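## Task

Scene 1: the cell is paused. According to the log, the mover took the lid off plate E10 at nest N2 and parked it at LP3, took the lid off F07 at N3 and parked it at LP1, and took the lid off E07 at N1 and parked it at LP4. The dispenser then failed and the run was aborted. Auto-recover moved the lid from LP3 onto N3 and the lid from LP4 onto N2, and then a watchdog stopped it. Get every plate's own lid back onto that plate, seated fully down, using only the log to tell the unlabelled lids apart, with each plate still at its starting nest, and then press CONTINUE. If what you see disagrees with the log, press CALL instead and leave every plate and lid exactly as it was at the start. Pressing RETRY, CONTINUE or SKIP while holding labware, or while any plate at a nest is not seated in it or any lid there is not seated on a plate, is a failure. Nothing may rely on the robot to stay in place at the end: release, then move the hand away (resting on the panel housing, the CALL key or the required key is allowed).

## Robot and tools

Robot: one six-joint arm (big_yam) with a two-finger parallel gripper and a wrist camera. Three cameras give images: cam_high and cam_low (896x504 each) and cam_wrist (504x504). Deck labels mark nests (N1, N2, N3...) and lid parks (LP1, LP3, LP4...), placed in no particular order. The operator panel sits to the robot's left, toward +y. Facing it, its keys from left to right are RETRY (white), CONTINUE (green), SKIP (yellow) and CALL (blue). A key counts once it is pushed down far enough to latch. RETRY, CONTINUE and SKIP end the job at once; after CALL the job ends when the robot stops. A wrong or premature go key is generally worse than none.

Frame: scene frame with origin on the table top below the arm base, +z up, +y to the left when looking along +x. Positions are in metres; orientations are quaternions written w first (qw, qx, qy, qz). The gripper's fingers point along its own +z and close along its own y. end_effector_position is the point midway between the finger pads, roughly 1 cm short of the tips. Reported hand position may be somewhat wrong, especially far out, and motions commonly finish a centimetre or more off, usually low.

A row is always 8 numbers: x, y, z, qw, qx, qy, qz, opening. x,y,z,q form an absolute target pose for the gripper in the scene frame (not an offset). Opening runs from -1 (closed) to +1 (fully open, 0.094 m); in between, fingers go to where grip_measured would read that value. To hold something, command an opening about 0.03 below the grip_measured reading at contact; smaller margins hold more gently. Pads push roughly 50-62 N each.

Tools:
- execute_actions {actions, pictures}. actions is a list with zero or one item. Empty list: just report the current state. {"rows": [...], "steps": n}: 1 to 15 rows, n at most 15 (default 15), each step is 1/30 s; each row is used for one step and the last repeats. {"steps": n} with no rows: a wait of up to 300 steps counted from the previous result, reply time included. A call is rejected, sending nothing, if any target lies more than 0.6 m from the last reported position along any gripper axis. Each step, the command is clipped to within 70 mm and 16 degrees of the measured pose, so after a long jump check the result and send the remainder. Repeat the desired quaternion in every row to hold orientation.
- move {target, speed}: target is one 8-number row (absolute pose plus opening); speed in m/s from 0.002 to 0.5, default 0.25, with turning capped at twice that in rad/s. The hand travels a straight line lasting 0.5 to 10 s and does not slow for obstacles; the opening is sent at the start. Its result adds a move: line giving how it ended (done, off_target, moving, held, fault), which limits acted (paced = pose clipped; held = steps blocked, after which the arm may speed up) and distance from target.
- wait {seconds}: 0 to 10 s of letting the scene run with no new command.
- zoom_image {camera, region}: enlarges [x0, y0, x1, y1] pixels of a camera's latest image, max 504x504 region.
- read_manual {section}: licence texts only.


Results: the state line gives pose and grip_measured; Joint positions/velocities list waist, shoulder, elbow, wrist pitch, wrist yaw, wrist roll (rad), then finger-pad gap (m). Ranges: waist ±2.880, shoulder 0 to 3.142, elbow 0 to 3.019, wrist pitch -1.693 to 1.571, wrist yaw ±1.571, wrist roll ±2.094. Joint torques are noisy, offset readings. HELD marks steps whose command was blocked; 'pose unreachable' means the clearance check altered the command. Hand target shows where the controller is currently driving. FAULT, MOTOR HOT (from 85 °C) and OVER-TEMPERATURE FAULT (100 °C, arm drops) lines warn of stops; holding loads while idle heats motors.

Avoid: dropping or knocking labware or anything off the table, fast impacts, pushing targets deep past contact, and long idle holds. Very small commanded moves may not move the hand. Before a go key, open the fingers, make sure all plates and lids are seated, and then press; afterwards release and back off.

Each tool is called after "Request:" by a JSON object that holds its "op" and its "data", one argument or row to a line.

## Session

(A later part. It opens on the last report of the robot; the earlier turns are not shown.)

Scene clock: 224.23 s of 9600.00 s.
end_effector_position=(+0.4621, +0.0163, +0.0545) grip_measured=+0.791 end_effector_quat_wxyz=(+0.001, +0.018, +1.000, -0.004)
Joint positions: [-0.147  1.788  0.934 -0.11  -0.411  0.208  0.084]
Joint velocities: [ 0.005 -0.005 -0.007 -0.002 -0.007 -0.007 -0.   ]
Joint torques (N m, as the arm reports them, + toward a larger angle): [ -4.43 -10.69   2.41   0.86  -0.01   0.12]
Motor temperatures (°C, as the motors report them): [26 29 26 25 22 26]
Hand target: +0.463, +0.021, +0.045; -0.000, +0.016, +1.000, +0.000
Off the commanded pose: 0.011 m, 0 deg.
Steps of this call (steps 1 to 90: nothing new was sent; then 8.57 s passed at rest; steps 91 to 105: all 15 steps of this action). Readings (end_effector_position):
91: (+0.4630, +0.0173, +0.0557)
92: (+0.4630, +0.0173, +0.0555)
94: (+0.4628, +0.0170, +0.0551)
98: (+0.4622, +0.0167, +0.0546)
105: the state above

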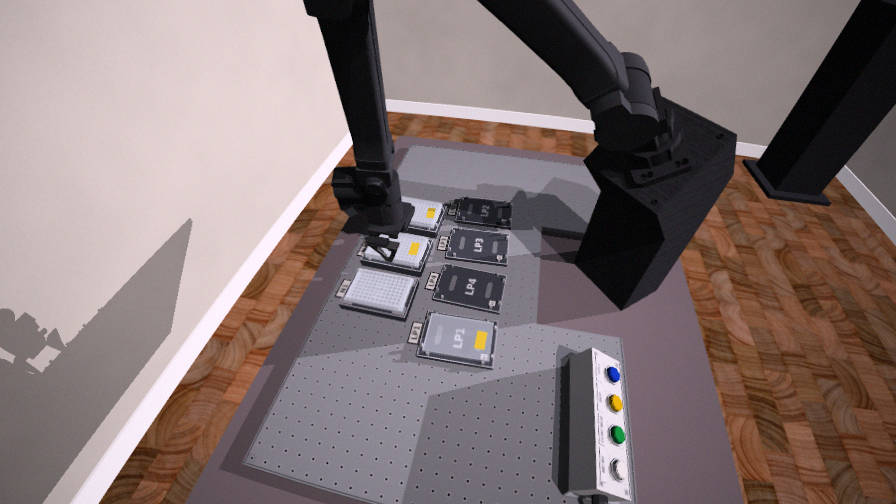

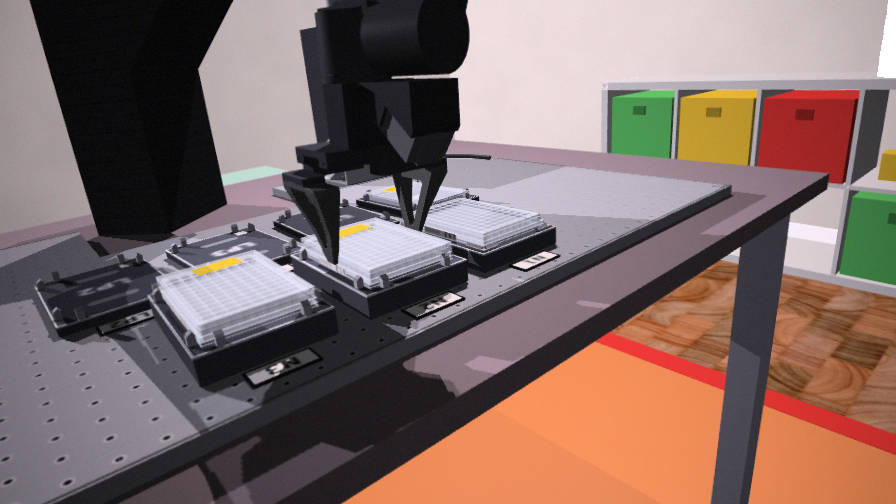

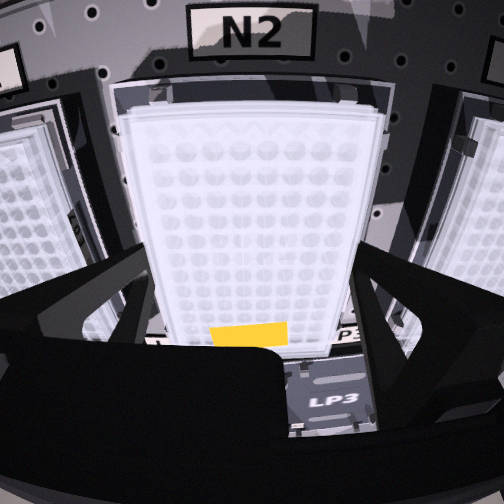

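Request:
{"op": "move", "data": {
  "target": [0.462, 0.011, 0.095, 0, 0.016, 1, 0, 0.765],
  "speed": 0.04
}}

Scene clock: 238.97 s of 9600.00 s.
end_effector_position=(+0.4606, +0.0135, +0.0863) grip_measured=+0.791 end_effector_quat_wxyz=(-0.002, +0.016, +1.000, +0.002)
Joint positions: [-0.185  1.71   0.902 -0.175 -0.444  0.168  0.084]
Joint velocities: [ 0.005  0.015 -0.007 -0.007  0.037 -0.066  0.   ]
Joint torques (N m, as the arm reports them, + toward a larger angle): [ -6.48 -14.96   0.84  -0.08  -0.13  -0.07]
Motor temperatures (°C, as the motors report them): [26 29 26 25 22 26]
Hand target: +0.462, +0.010, +0.095; +0.000, +0.016, +1.000, -0.000
Off the commanded pose: 0.009 m, 0 deg.
After step 90, 10.37 s passed at rest.
move: done

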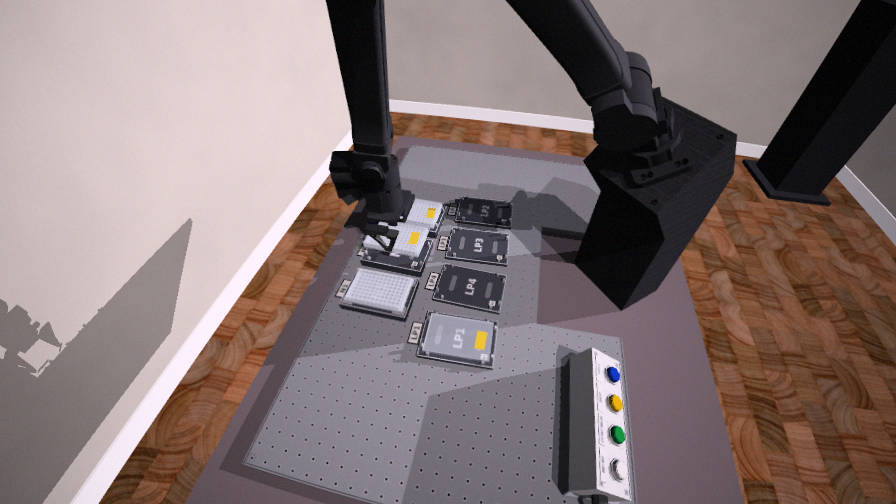

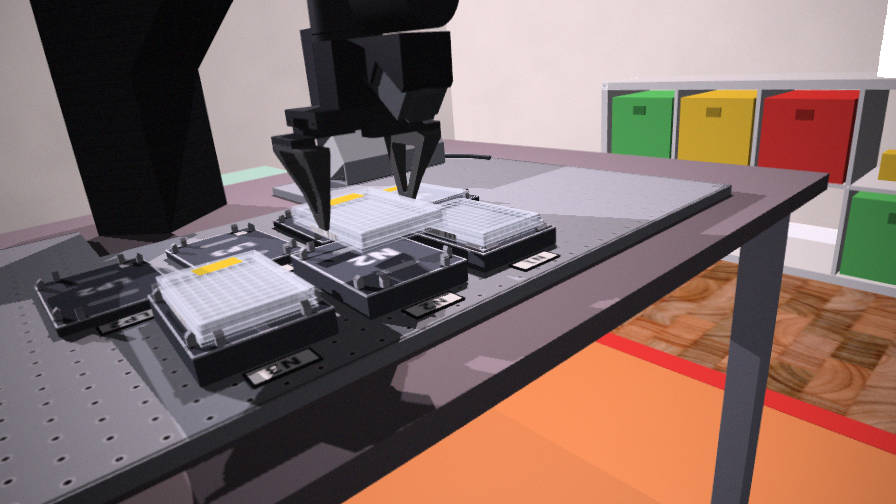

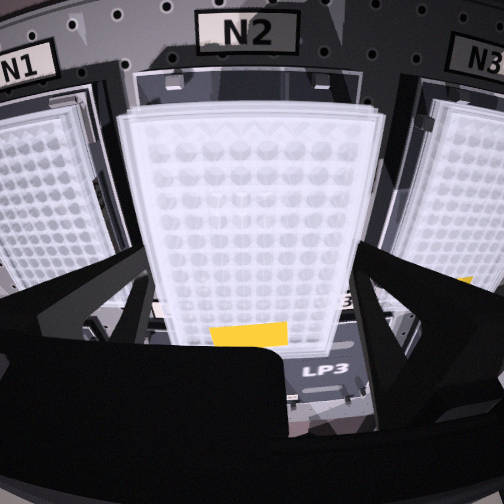

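Request:
{"op": "move", "data": {
  "target": [0.463, 0.0215, 0.062, 0, 0.016, 1, 0, 0.765],
  "speed": 0.03
}}

Scene clock: 246.20 s of 9600.00 s.
end_effector_position=(+0.4607, +0.0184, +0.0705) grip_measured=+0.791 end_effector_quat_wxyz=(-0.001, +0.017, +1.000, -0.002)
Joint positions: [-0.158  1.744  0.914 -0.142 -0.421  0.196  0.084]
Joint velocities: [ 0.015  0.005  0.007  0.002 -0.037  0.022 -0.001]
Joint torques (N m, as the arm reports them, + toward a larger angle): [ -5.   -11.07   2.67   0.76   0.08   0.16]
Motor temperatures (°C, as the motors report them): [26 29 26 25 22 26]
Hand target: +0.463, +0.022, +0.062; -0.000, +0.016, +1.000, +0.000
Off the commanded pose: 0.009 m, 0 deg.
After step 90, 3.07 s passed at rest.
move: done

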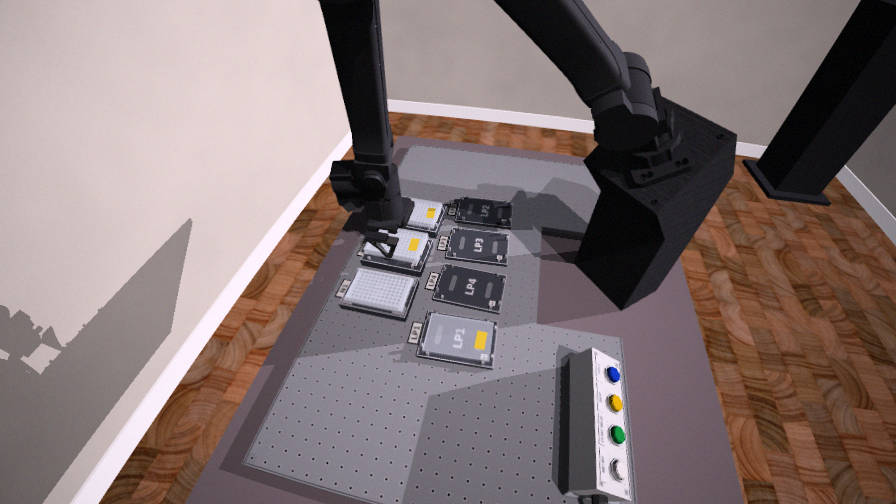

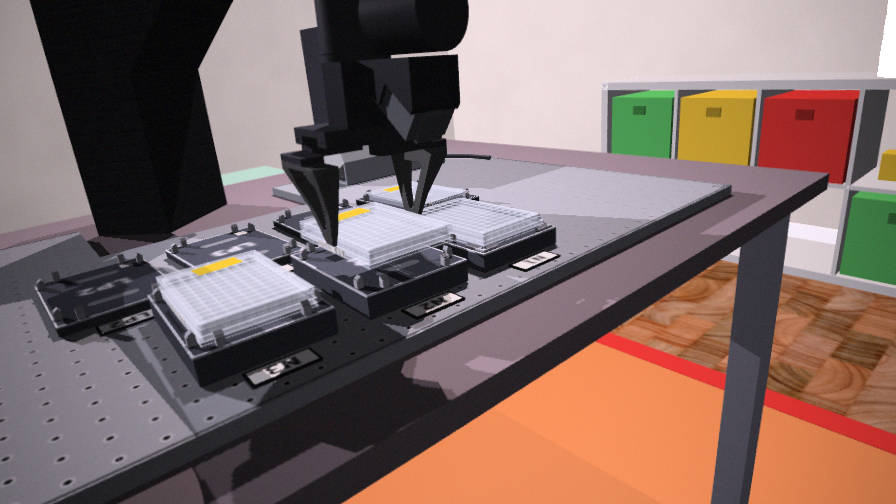

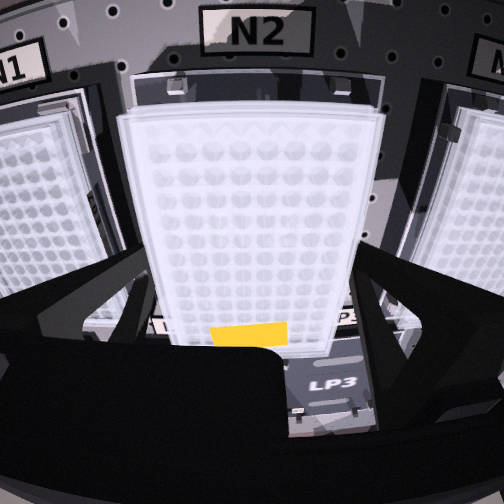

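Request:
{"op": "execute_actions", "data": {
  "actions": [
    {"rows": [[0.4635, 0.020, 0.061, 0, 0.016, 1, 0, 0.765],[0.4635, 0.020, 0.060, 0, 0.016, 1, 0, 0.765],[0.4635, 0.020, 0.059, 0, 0.016, 1, 0, 0.765],[0.4635, 0.020, 0.058, 0, 0.016, 1, 0, 0.765],[0.4635, 0.020, 0.057, 0, 0.016, 1, 0, 0.765],[0.4635, 0.020, 0.056, 0, 0.016, 1, 0, 0.765],[0.4635, 0.020, 0.055, 0, 0.016, 1, 0, 0.765]], "steps": 15}
  ],
  "pictures": false
}}

Scene clock: 264.93 s of 9600.00 s.
end_effector_position=(+0.4615, +0.0160, +0.0635) grip_measured=+0.791 end_effector_quat_wxyz=(-0.001, +0.018, +1.000, -0.003)
Joint positions: [-0.156  1.765  0.924 -0.129 -0.419  0.198  0.084]
Joint velocities: [ 0.005 -0.005 -0.007 -0.007  0.007  0.037 -0.   ]
Joint torques (N m, as the arm reports them, + toward a larger angle): [ -4.78 -11.53   2.43   0.87   0.13   0.14]
Motor temperatures (°C, as the motors report them): [26 29 26 25 22 26]
Hand target: +0.463, +0.020, +0.055; -0.000, +0.016, +1.000, +0.000
Off the commanded pose: 0.010 m, 0 deg.
Steps of this call (steps 1 to 90: nothing new was sent; then 15.23 s passed at rest; steps 91 to 105: all 15 steps of this action). Readings (end_effector_position):
91: (+0.4607, +0.0184, +0.0705)
92: (+0.4608, +0.0183, +0.0703)
94: (+0.4616, +0.0178, +0.0693)
98: (+0.4628, +0.0164, +0.0658)
105: the state above

Request:
{"op": "execute_actions", "data": {
  "actions": [
    {"rows": [[0.4635, 0.0203, 0.054, 0, 0.016, 1, 0, 0.765],[0.4635, 0.0203, 0.053, 0, 0.016, 1, 0, 0.765],[0.4635, 0.0203, 0.052, 0, 0.016, 1, 0, 0.765],[0.4635, 0.0203, 0.051, 0, 0.016, 1, 0, 0.765],[0.4635, 0.0203, 0.050, 0, 0.016, 1, 0, 0.765],[0.4635, 0.0203, 0.049, 0, 0.016, 1, 0, 0.765],[0.4635, 0.0203, 0.048, 0, 0.016, 1, 0, 0.765],[0.4635, 0.0203, 0.047, 0, 0.016, 1, 0, 0.765],[0.4635, 0.0203, 0.046, 0, 0.016, 1, 0, 0.765]], "steps": 15}
  ]
}}

Request:
{"op": "zoom_image", "data": {
  "camera": "cam_low",
  "region": [280, 200, 440, 300]
}}

Scene clock: 276.57 s of 9600.00 s.
end_effector_position=(+0.4620, +0.0164, +0.0547) grip_measured=+0.791 end_effector_quat_wxyz=(-0.001, +0.018, +1.000, -0.003)
Joint positions: [-0.148  1.788  0.935 -0.114 -0.414  0.206  0.084]
Joint velocities: [ 0.005  0.005  0.012 -0.002 -0.037 -0.007 -0.001]
Joint torques (N m, as the arm reports them, + toward a larger angle): [ -4.72 -11.79   2.43   0.87   0.07   0.14]
Motor temperatures (°C, as the motors report them): [26 29 26 25 22 26]
Hand target: +0.463, +0.021, +0.046; -0.000, +0.016, +1.000, +0.000
Off the commanded pose: 0.010 m, 0 deg.
Steps of this call (steps 1 to 90: nothing new was sent; then 8.13 s passed at rest; steps 91 to 105: all 15 steps of this action). Readings (end_effector_position):
91: (+0.4615, +0.0160, +0.0635)
92: (+0.4616, +0.0159, +0.0635)
94: (+0.4620, +0.0160, +0.0627)
98: (+0.4623, +0.0162, +0.0592)
105: the state above

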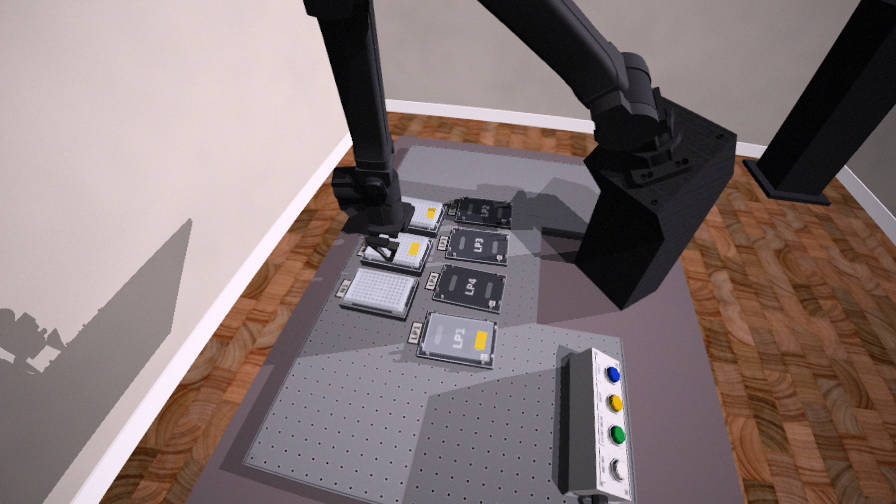

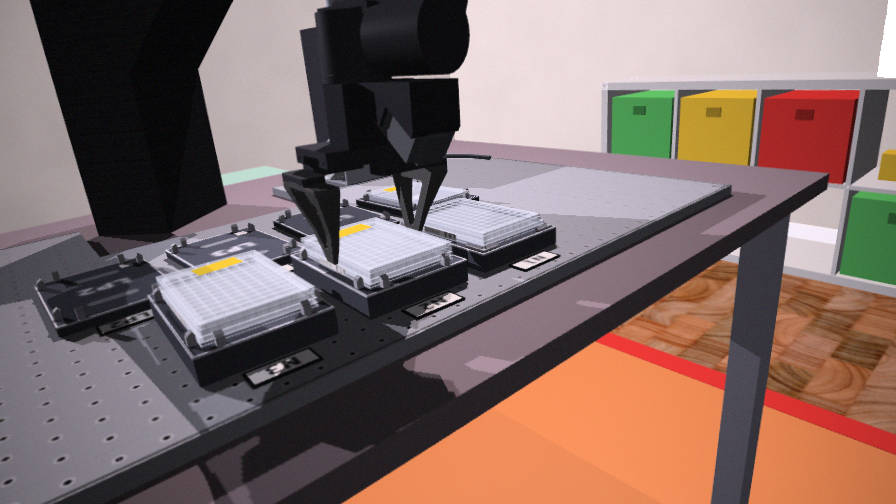

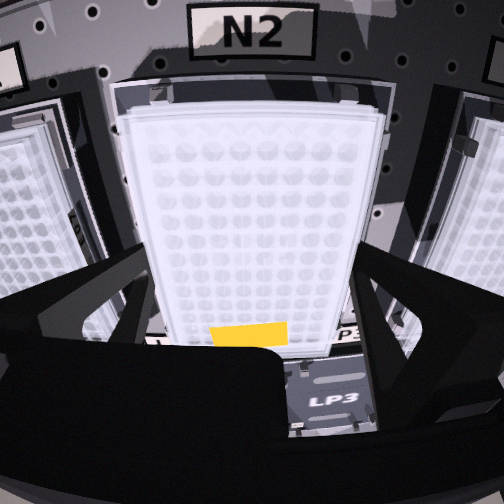

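Region (280, 200, 440, 300) of cam_low's 896x504 image, scaled by 3.150, with more detail than that image has; it fills the top 315 rows of this view, and the rest is white.

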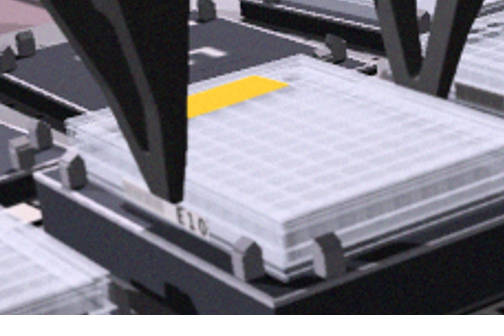

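Request:
{"op": "execute_actions", "data": {
  "actions": [
    {"rows": [[0.4635, 0.0203, 0.046, 0, 0.016, 1, 0, 1],[0.4635, 0.0203, 0.046, 0, 0.016, 1, 0, 1],[0.4635, 0.0203, 0.046, 0, 0.016, 1, 0, 1],[0.4635, 0.0203, 0.046, 0, 0.016, 1, 0, 1],[0.4635, 0.018, 0.052, 0, 0.016, 1, 0, 1],[0.4635, 0.016, 0.058, 0, 0.016, 1, 0, 1],[0.4635, 0.014, 0.062, 0, 0.016, 1, 0, 1],[0.4635, 0.014, 0.064, 0, 0.016, 1, 0, 1],[0.4635, 0.014, 0.066, 0, 0.016, 1, 0, 1]], "steps": 15}
  ],
  "pictures": false
}}

Scene clock: 289.57 s of 9600.00 s.
end_effector_position=(+0.4620, +0.0174, +0.0566) grip_measured=+1.000 end_effector_quat_wxyz=(-0.002, +0.016, +1.000, +0.002)
Joint positions: [-0.151  1.784  0.935 -0.12  -0.426  0.199  0.094]
Joint velocities: [-0.024 -0.034  0.007  0.002  0.022 -0.037  0.   ]
Joint torques (N m, as the arm reports them, + toward a larger angle): [ -6.58 -15.25   0.34  -0.12  -0.18  -0.09]
Motor temperatures (°C, as the motors report them): [26 29 26 25 22 26]
Hand target: +0.463, +0.014, +0.066; +0.000, +0.016, +1.000, -0.000
Off the commanded pose: 0.010 m, 0 deg.
Steps of this call (steps 1 to 90: nothing new was sent; then 9.50 s passed at rest; steps 91 to 105: all 15 steps of this action). Readings (end_effector_position):
91: (+0.4620, +0.0164, +0.0547)
92: (+0.4620, +0.0164, +0.0547)
94: (+0.4620, +0.0164, +0.0547)
98: (+0.4615, +0.0179, +0.0547)
105: the state above

Request:
{"op": "execute_actions", "data": {
  "actions": [
    {"rows": [[0.4635, 0.013, 0.0665, 0, 0.016, 1, 0, 1]], "steps": 12}
  ],
  "pictures": false
}}

Scene clock: 305.70 s of 9600.00 s.
end_effector_position=(+0.4625, +0.0165, +0.0573) grip_measured=+1.000 end_effector_quat_wxyz=(-0.002, +0.015, +1.000, +0.002)
Joint positions: [-0.153  1.784  0.935 -0.121 -0.427  0.196  0.094]
Joint velocities: [-0.024 -0.005  0.002 -0.012 -0.007  0.007  0.   ]
Joint torques (N m, as the arm reports them, + toward a larger angle): [ -6.99 -15.53   0.3   -0.19  -0.11  -0.06]
Motor temperatures (°C, as the motors report them): [26 30 26 25 22 26]
Hand target: +0.463, +0.013, +0.066; +0.000, +0.016, +1.000, -0.000
Off the commanded pose: 0.010 m, 0 deg.
Steps of this call (steps 1 to 90: nothing new was sent; then 12.73 s passed at rest; steps 91 to 102: all 12 steps of this action). Readings (end_effector_position):
91: (+0.4623, +0.0173, +0.0570)
92: (+0.4623, +0.0174, +0.0570)
94: (+0.4624, +0.0170, +0.0571)
98: (+0.4625, +0.0167, +0.0572)
102: the state above

Request:
{"op": "execute_actions", "data": {
  "actions": [
    {"rows": [[0.4635, 0.013, 0.0665, 0, 0.016, 1, 0, 0.785]], "steps": 12}
  ],
  "pictures": false
}}

Request:
{"op": "execute_actions", "data": {
  "actions": [
    {"rows": [[0.4635, 0.013, 0.0672, 0, 0.016, 1, 0, 0.785],[0.4635, 0.013, 0.0679, 0, 0.016, 1, 0, 0.785],[0.4635, 0.013, 0.0686, 0, 0.016, 1, 0, 0.785],[0.4635, 0.013, 0.0693, 0, 0.016, 1, 0, 0.785],[0.4635, 0.013, 0.070, 0, 0.016, 1, 0, 0.785],[0.4635, 0.013, 0.0707, 0, 0.016, 1, 0, 0.785],[0.4635, 0.013, 0.0714, 0, 0.016, 1, 0, 0.785],[0.4635, 0.013, 0.072, 0, 0.016, 1, 0, 0.785]], "steps": 15}
  ]
}}

Request:
{"op": "zoom_image", "data": {
  "camera": "cam_low",
  "region": [280, 200, 440, 300]
}}

Scene clock: 316.17 s of 9600.00 s.
end_effector_position=(+0.4624, +0.0162, +0.0574) grip_measured=+0.800 end_effector_quat_wxyz=(-0.002, +0.015, +1.000, +0.002)
Joint positions: [-0.154  1.784  0.935 -0.121 -0.427  0.196  0.085]
Joint velocities: [ 0.005  0.005 -0.002 -0.002 -0.007 -0.095  0.001]
Joint torques (N m, as the arm reports them, + toward a larger angle): [ -6.62 -15.32   0.22   0.05  -0.07  -0.09]
Motor temperatures (°C, as the motors report them): [26 30 26 25 22 26]
Hand target: +0.463, +0.013, +0.066; +0.000, +0.016, +1.000, -0.000
Off the commanded pose: 0.010 m, 0 deg.
Steps of this call (steps 1 to 90: nothing new was sent; then 7.07 s passed at rest; steps 91 to 102: all 12 steps of this action). Readings (end_effector_position):
91: (+0.4625, +0.0165, +0.0573)
92: (+0.4626, +0.0164, +0.0573)
94: (+0.4625, +0.0162, +0.0574)
98: (+0.4624, +0.0162, +0.0574)
102: the state above

Scene clock: 316.67 s of 9600.00 s.
end_effector_position=(+0.4621, +0.0162, +0.0631) grip_measured=+0.800 end_effector_quat_wxyz=(-0.002, +0.016, +1.000, +0.002)
Joint positions: [-0.159  1.768  0.927 -0.131 -0.43   0.191  0.085]
Joint velocities: [-0.005 -0.024  0.002 -0.012  0.095  0.037 -0.001]
Joint torques (N m, as the arm reports them, + toward a larger angle): [ -6.33 -14.86   0.31  -0.11  -0.08  -0.07]
Motor temperatures (°C, as the motors report them): [26 30 26 25 22 26]
Hand target: +0.464, +0.013, +0.072; +0.000, +0.016, +1.000, -0.000
Off the commanded pose: 0.010 m, 0 deg.
Steps of this call (steps 1 to 15: all 15 steps of this action). Readings (end_effector_position):
1: (+0.4624, +0.0162, +0.0574)
2: (+0.4623, +0.0163, +0.0574)
4: (+0.4619, +0.0163, +0.0579)
8: (+0.4618, +0.0164, +0.0608)
15: the state above

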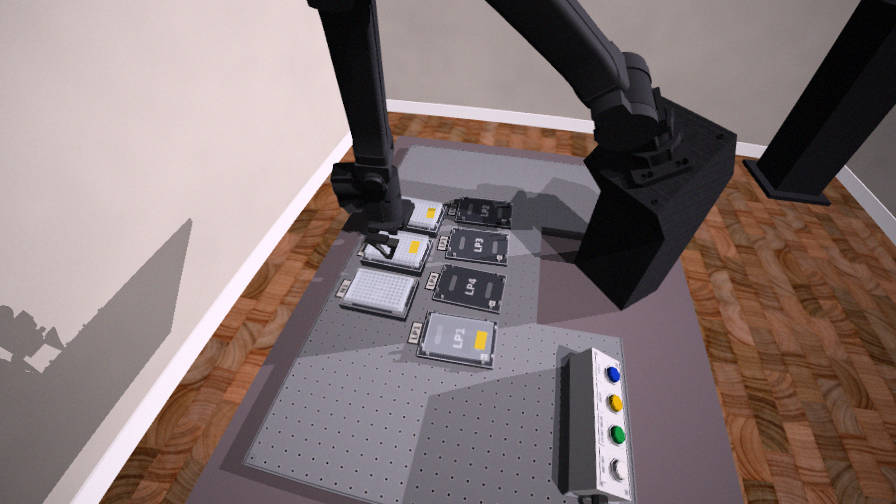

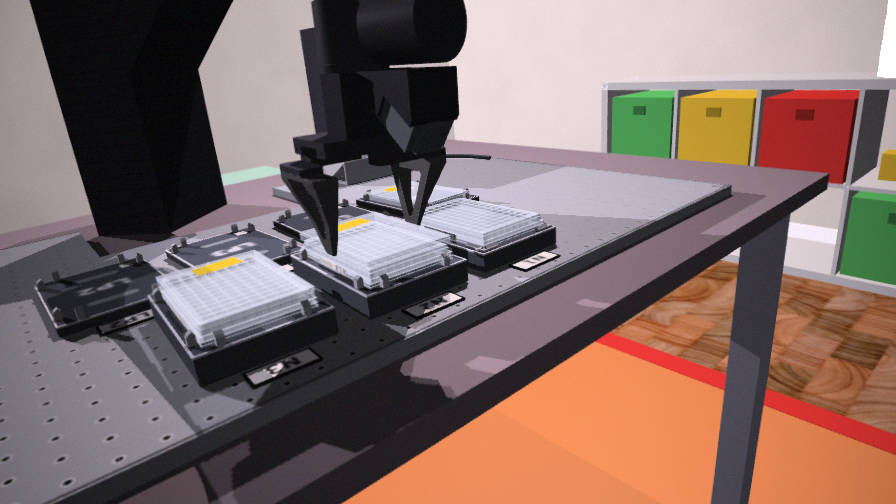

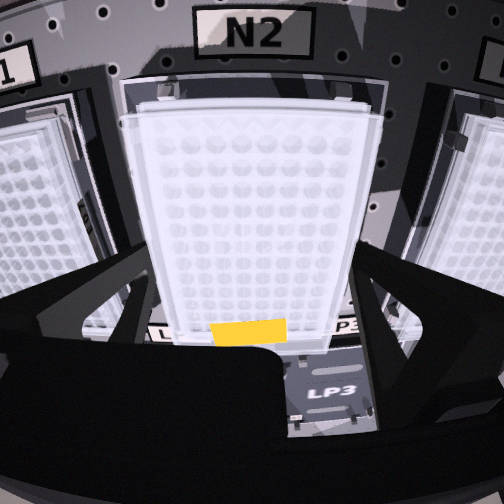

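Region (280, 200, 440, 300) of cam_low's 896x504 image, scaled by 3.150, with more detail than that image has; it fills the top 315 rows of this view, and the rest is white.

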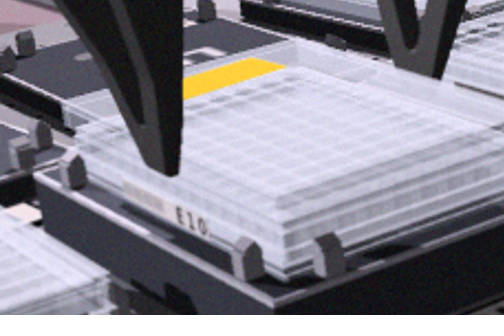

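Request:
{"op": "execute_actions", "data": {
  "actions": [
    {"rows": [[0.4635, 0.013, 0.073, 0, 0.016, 1, 0, 0.785],[0.4635, 0.013, 0.074, 0, 0.016, 1, 0, 0.785],[0.4635, 0.013, 0.075, 0, 0.016, 1, 0, 0.785],[0.4635, 0.013, 0.076, 0, 0.016, 1, 0, 0.785],[0.4635, 0.013, 0.077, 0, 0.016, 1, 0, 0.785],[0.4635, 0.013, 0.078, 0, 0.016, 1, 0, 0.785],[0.4635, 0.013, 0.079, 0, 0.016, 1, 0, 0.785],[0.4635, 0.013, 0.080, 0, 0.016, 1, 0, 0.785],[0.4635, 0.013, 0.081, 0, 0.016, 1, 0, 0.785]], "steps": 15}
  ]
}}

Request:
{"op": "zoom_image", "data": {
  "camera": "cam_wrist",
  "region": [90, 0, 420, 200]
}}

Scene clock: 342.10 s of 9600.00 s.
end_effector_position=(+0.4620, +0.0161, +0.0725) grip_measured=+0.800 end_effector_quat_wxyz=(-0.002, +0.016, +1.000, +0.002)
Joint positions: [-0.167  1.744  0.918 -0.149 -0.435  0.185  0.085]
Joint velocities: [-0.024 -0.015 -0.007 -0.017  0.022 -0.051 -0.001]
Joint torques (N m, as the arm reports them, + toward a larger angle): [ -6.42 -14.37   0.72  -0.08  -0.09  -0.06]
Motor temperatures (°C, as the motors report them): [26 30 26 25 22 26]
Hand target: +0.463, +0.013, +0.081; -0.000, +0.016, +1.000, +0.000
Off the commanded pose: 0.009 m, 0 deg.
Steps of this call (steps 1 to 90: nothing new was sent; then 21.93 s passed at rest; steps 91 to 105: all 15 steps of this action). Readings (end_effector_position):
91: (+0.4620, +0.0163, +0.0631)
92: (+0.4618, +0.0163, +0.0631)
94: (+0.4609, +0.0165, +0.0638)
98: (+0.4594, +0.0165, +0.0672)
105: the state above

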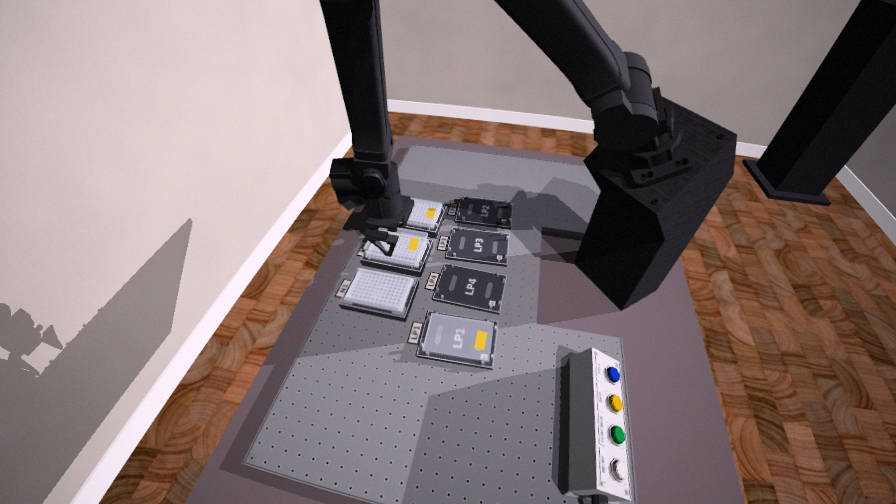

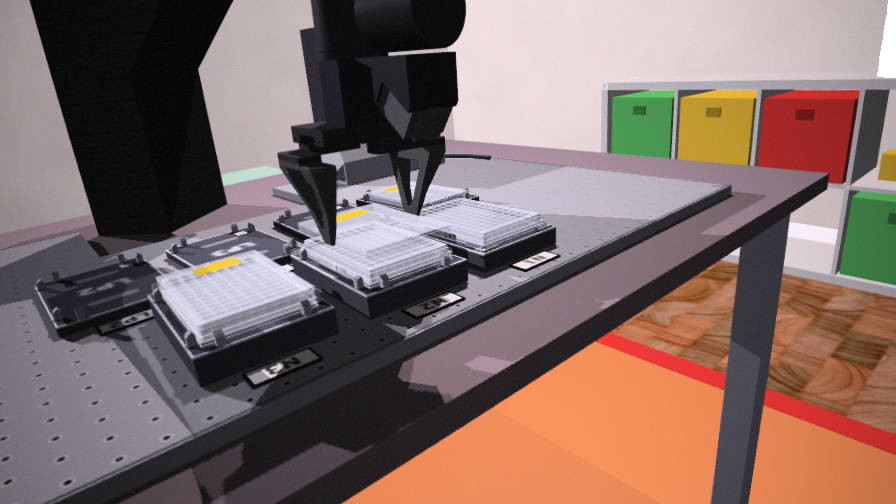

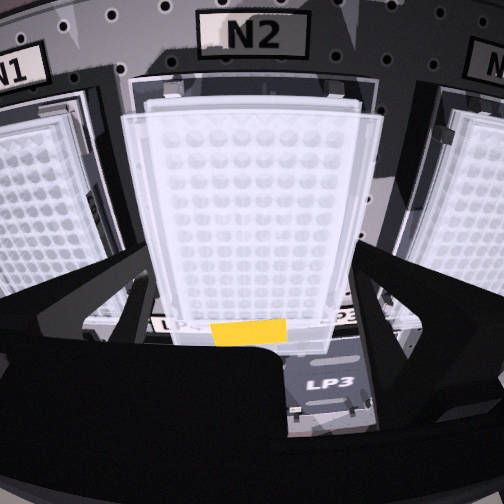

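Region (90, 0, 420, 200) of cam_wrist's 504x504 image, scaled by 1.527, with more detail than that image has; it fills the top 305 rows of this view, and the rest is white.

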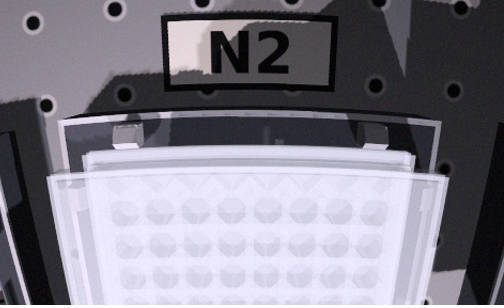

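Request:
{"op": "move", "data": {
  "target": [0.467, 0.141, 0.092, 0, 0.016, 1, 0, 0.785],
  "speed": 0.1
}}

Scene clock: 352.20 s of 9600.00 s.
end_effector_position=(+0.4546, +0.1324, +0.0866) grip_measured=+0.800 end_effector_quat_wxyz=(-0.009, +0.016, +1.000, -0.002)
Joint positions: [ 0.062  1.598  0.918 -0.24  -0.295  0.378  0.085]
Joint velocities: [ 0.005  0.005  0.007 -0.017 -0.095  0.066 -0.001]
Joint torques (N m, as the arm reports them, + toward a larger angle): [ -2.64 -15.95   3.69  -0.13   0.11   0.17]
Motor temperatures (°C, as the motors report them): [26 30 26 25 22 26]
Hand target: +0.464, +0.141, +0.094; -0.001, +0.017, +1.000, +0.001
Off the commanded pose: 0.016 m, 1 deg.
After step 90, 5.47 s passed at rest.
move: off_target

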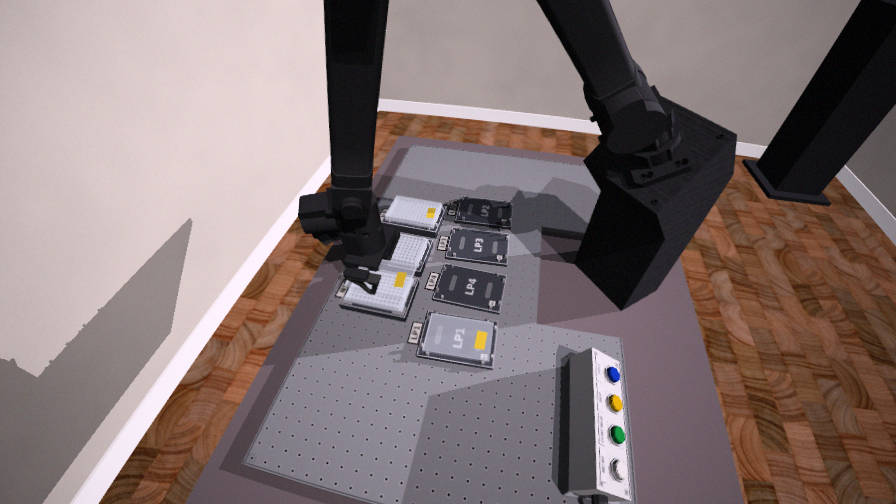

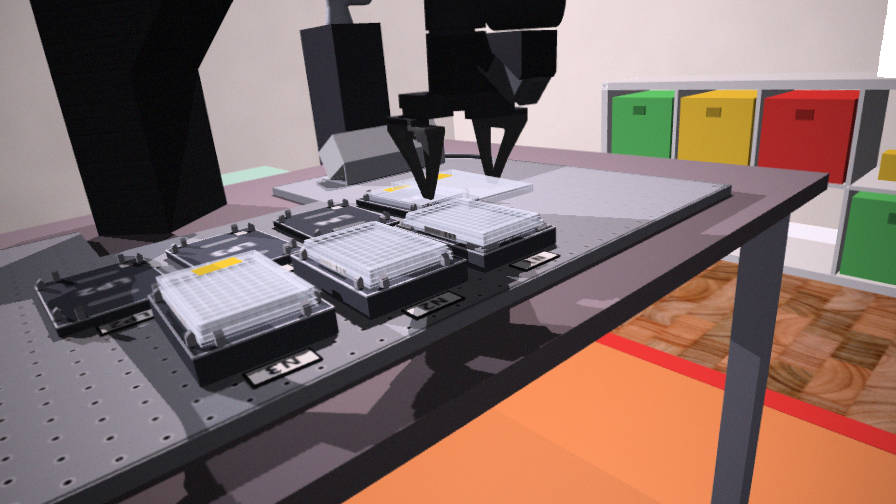

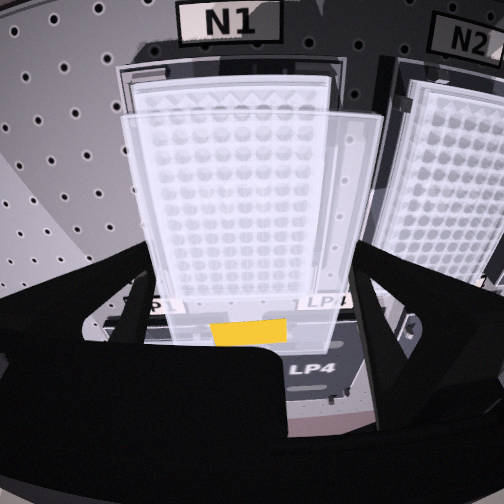

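Request:
{"op": "move", "data": {
  "target": [0.466, 0.146, 0.065, 0, 0.004, 1, 0, 0.785],
  "speed": 0.04
}}

Request:
{"op": "zoom_image", "data": {
  "camera": "cam_wrist",
  "region": [90, 0, 420, 200]
}}

Scene clock: 364.50 s of 9600.00 s.
end_effector_position=(+0.4629, +0.1415, +0.0738) grip_measured=+0.800 end_effector_quat_wxyz=(-0.002, +0.006, +1.000, -0.003)
Joint positions: [ 0.084  1.632  0.95  -0.22  -0.276  0.38   0.085]
Joint velocities: [-0.005 -0.005 -0.002 -0.017  0.007  0.007  0.   ]
Joint torques (N m, as the arm reports them, + toward a larger angle): [ -2.67 -12.02   3.72   0.96   0.12   0.11]
Motor temperatures (°C, as the motors report them): [26 30 26 25 22 26]
Hand target: +0.466, +0.147, +0.066; -0.000, +0.004, +1.000, +0.000
Off the commanded pose: 0.010 m, 0 deg.
After step 90, 8.30 s passed at rest.
move: done

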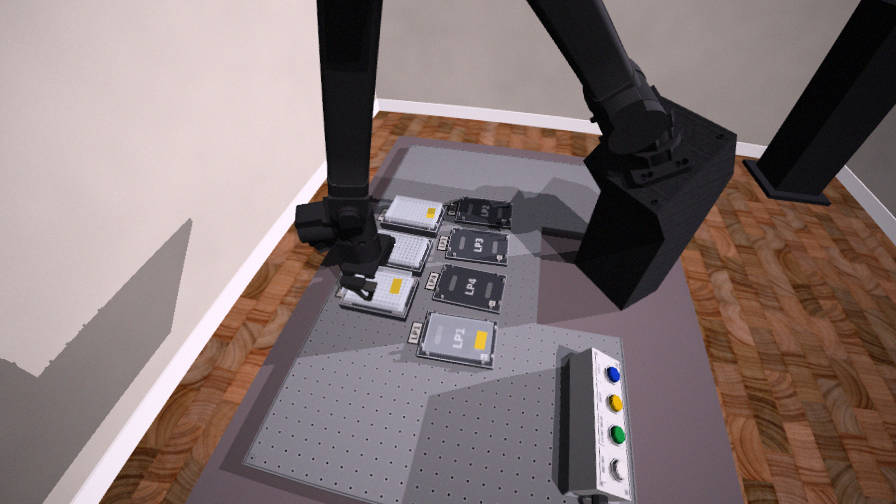

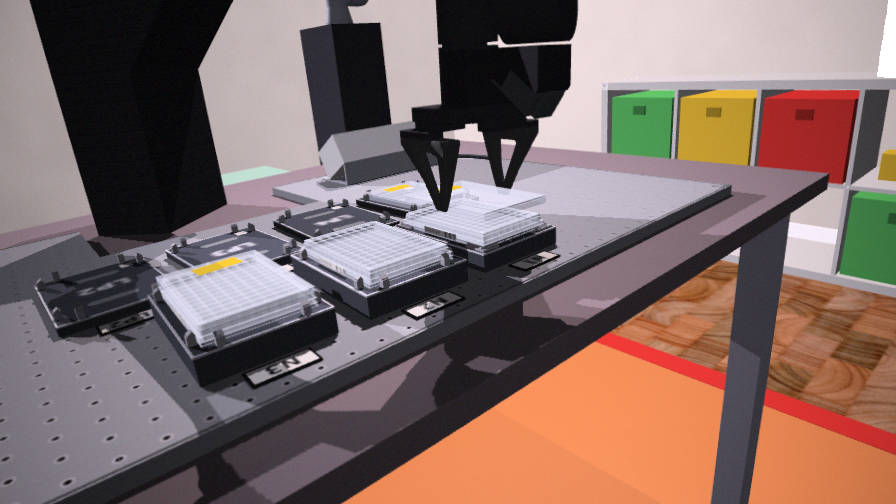

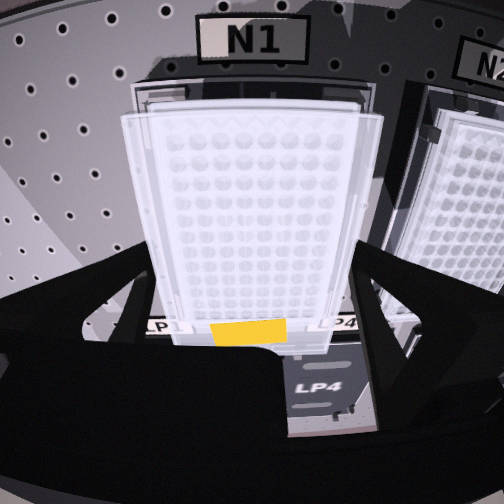

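Region (90, 0, 420, 200) of cam_wrist's 504x504 image, scaled by 1.527, with more detail than that image has; it fills the top 305 rows of this view, and the rest is white.

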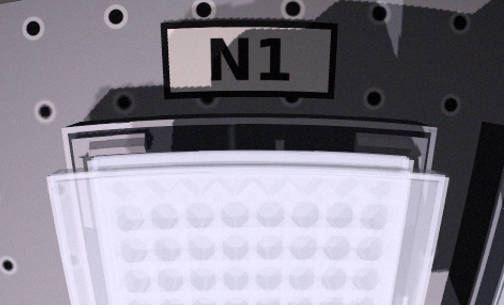

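Request:
{"op": "zoom_image", "data": {
  "camera": "cam_wrist",
  "region": [120, 180, 390, 360]
}}

Region (120, 180, 390, 360) of cam_wrist's 504x504 image, scaled by 1.867, with more detail than that image has.

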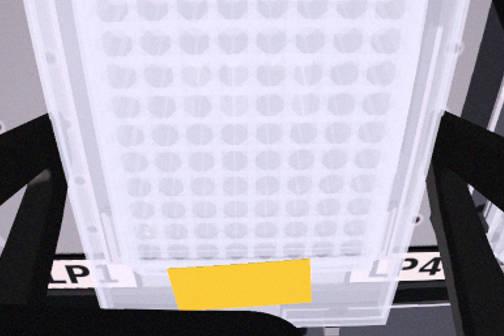

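Request:
{"op": "execute_actions", "data": {
  "actions": [
    {"rows": [[0.465, 0.1455, 0.064, 0, 0.001, 1, 0, 0.785],[0.464, 0.145, 0.063, 0, -0.002, 1, 0, 0.785],[0.464, 0.145, 0.062, 0, -0.003, 1, 0, 0.785],[0.464, 0.145, 0.061, 0, -0.003, 1, 0, 0.785],[0.464, 0.145, 0.060, 0, -0.003, 1, 0, 0.785],[0.464, 0.145, 0.059, 0, -0.003, 1, 0, 0.785]], "steps": 15}
  ]
}}

Request:
{"op": "zoom_image", "data": {
  "camera": "cam_wrist",
  "region": [90, 60, 420, 360]
}}

Scene clock: 397.00 s of 9600.00 s.
end_effector_position=(+0.4610, +0.1386, +0.0674) grip_measured=+0.800 end_effector_quat_wxyz=(-0.002, +0.006, +1.000, -0.004)
Joint positions: [ 0.085  1.65   0.95  -0.204 -0.274  0.38   0.085]
Joint velocities: [-0.015 -0.015  0.002  0.002 -0.095 -0.051 -0.001]
Joint torques (N m, as the arm reports them, + toward a larger angle): [ -3.35 -12.39   3.46   0.95   0.13  -0.01]
Motor temperatures (°C, as the motors report them): [26 30 26 25 22 26]
Hand target: +0.464, +0.145, +0.059; -0.000, -0.003, +1.000, +0.000
Off the commanded pose: 0.011 m, 1 deg.
Steps of this call (steps 1 to 90: nothing new was sent; then 29.00 s passed at rest; steps 91 to 105: all 15 steps of this action). Readings (end_effector_position):
91: (+0.4631, +0.1415, +0.0738)
92: (+0.4635, +0.1416, +0.0736)
94: (+0.4642, +0.1416, +0.0729)
98: (+0.4629, +0.1399, +0.0697)
105: the state above

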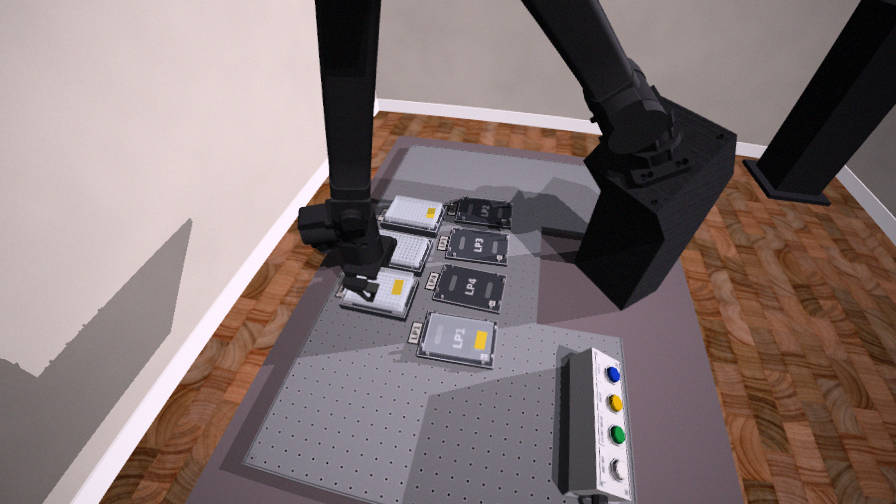

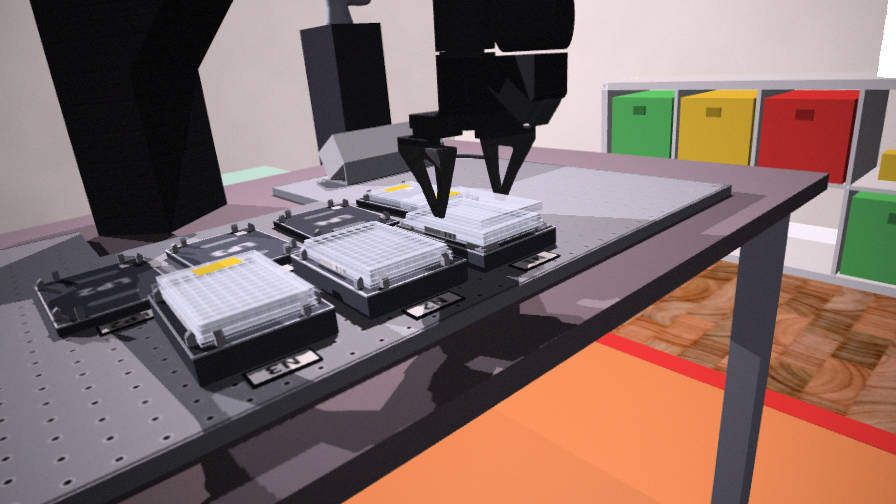

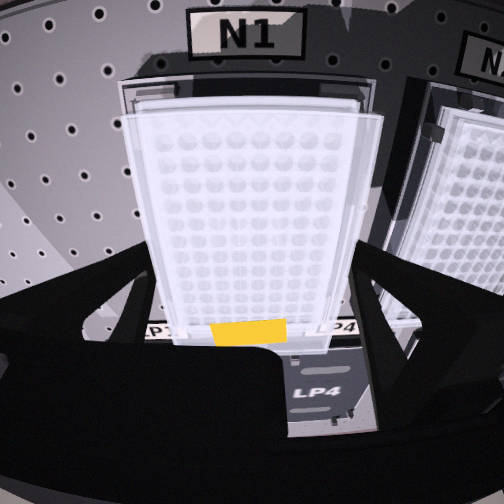

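Region (90, 60, 420, 360) of cam_wrist's 504x504 image, scaled by 1.527, with more detail than that image has; it fills the top 458 rows of this view, and the rest is white.

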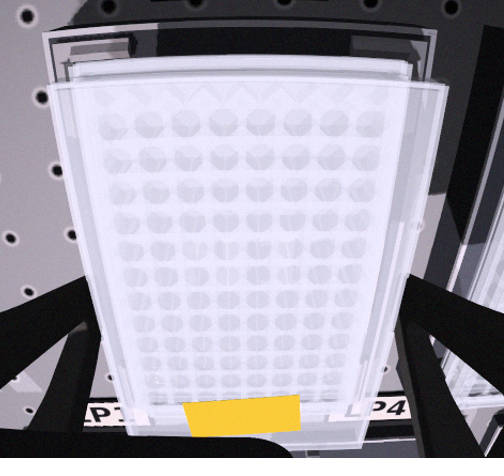

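Request:
{"op": "execute_actions", "data": {
  "actions": [
    {"rows": [[0.464, 0.146, 0.059, 0, -0.006, 1, 0, 0.785],[0.464, 0.147, 0.059, 0, -0.008, 1, 0, 0.785],[0.464, 0.147, 0.059, 0, -0.010, 1, 0, 0.785]], "steps": 15}
  ],
  "pictures": false
}}

Scene clock: 405.10 s of 9600.00 s.
end_effector_position=(+0.4599, +0.1409, +0.0667) grip_measured=+0.800 end_effector_quat_wxyz=(-0.003, +0.001, +1.000, -0.004)
Joint positions: [ 0.09   1.65   0.95  -0.204 -0.272  0.374  0.085]
Joint velocities: [-0.005 -0.015  0.007  0.002  0.022 -0.066 -0.001]
Joint torques (N m, as the arm reports them, + toward a larger angle): [ -2.87 -12.4    3.84   0.9    0.12  -0.1 ]
Motor temperatures (°C, as the motors report them): [26 30 26 25 22 26]
Hand target: +0.464, +0.147, +0.059; -0.000, -0.010, +1.000, +0.000
Off the commanded pose: 0.011 m, 1 deg.
Steps of this call (steps 1 to 90: nothing new was sent; then 4.60 s passed at rest; steps 91 to 105: all 15 steps of this action). Readings (end_effector_position):
91: (+0.4610, +0.1387, +0.0673)
92: (+0.4609, +0.1387, +0.0673)
94: (+0.4607, +0.1392, +0.0671)
98: (+0.4600, +0.1407, +0.0667)
105: the state above


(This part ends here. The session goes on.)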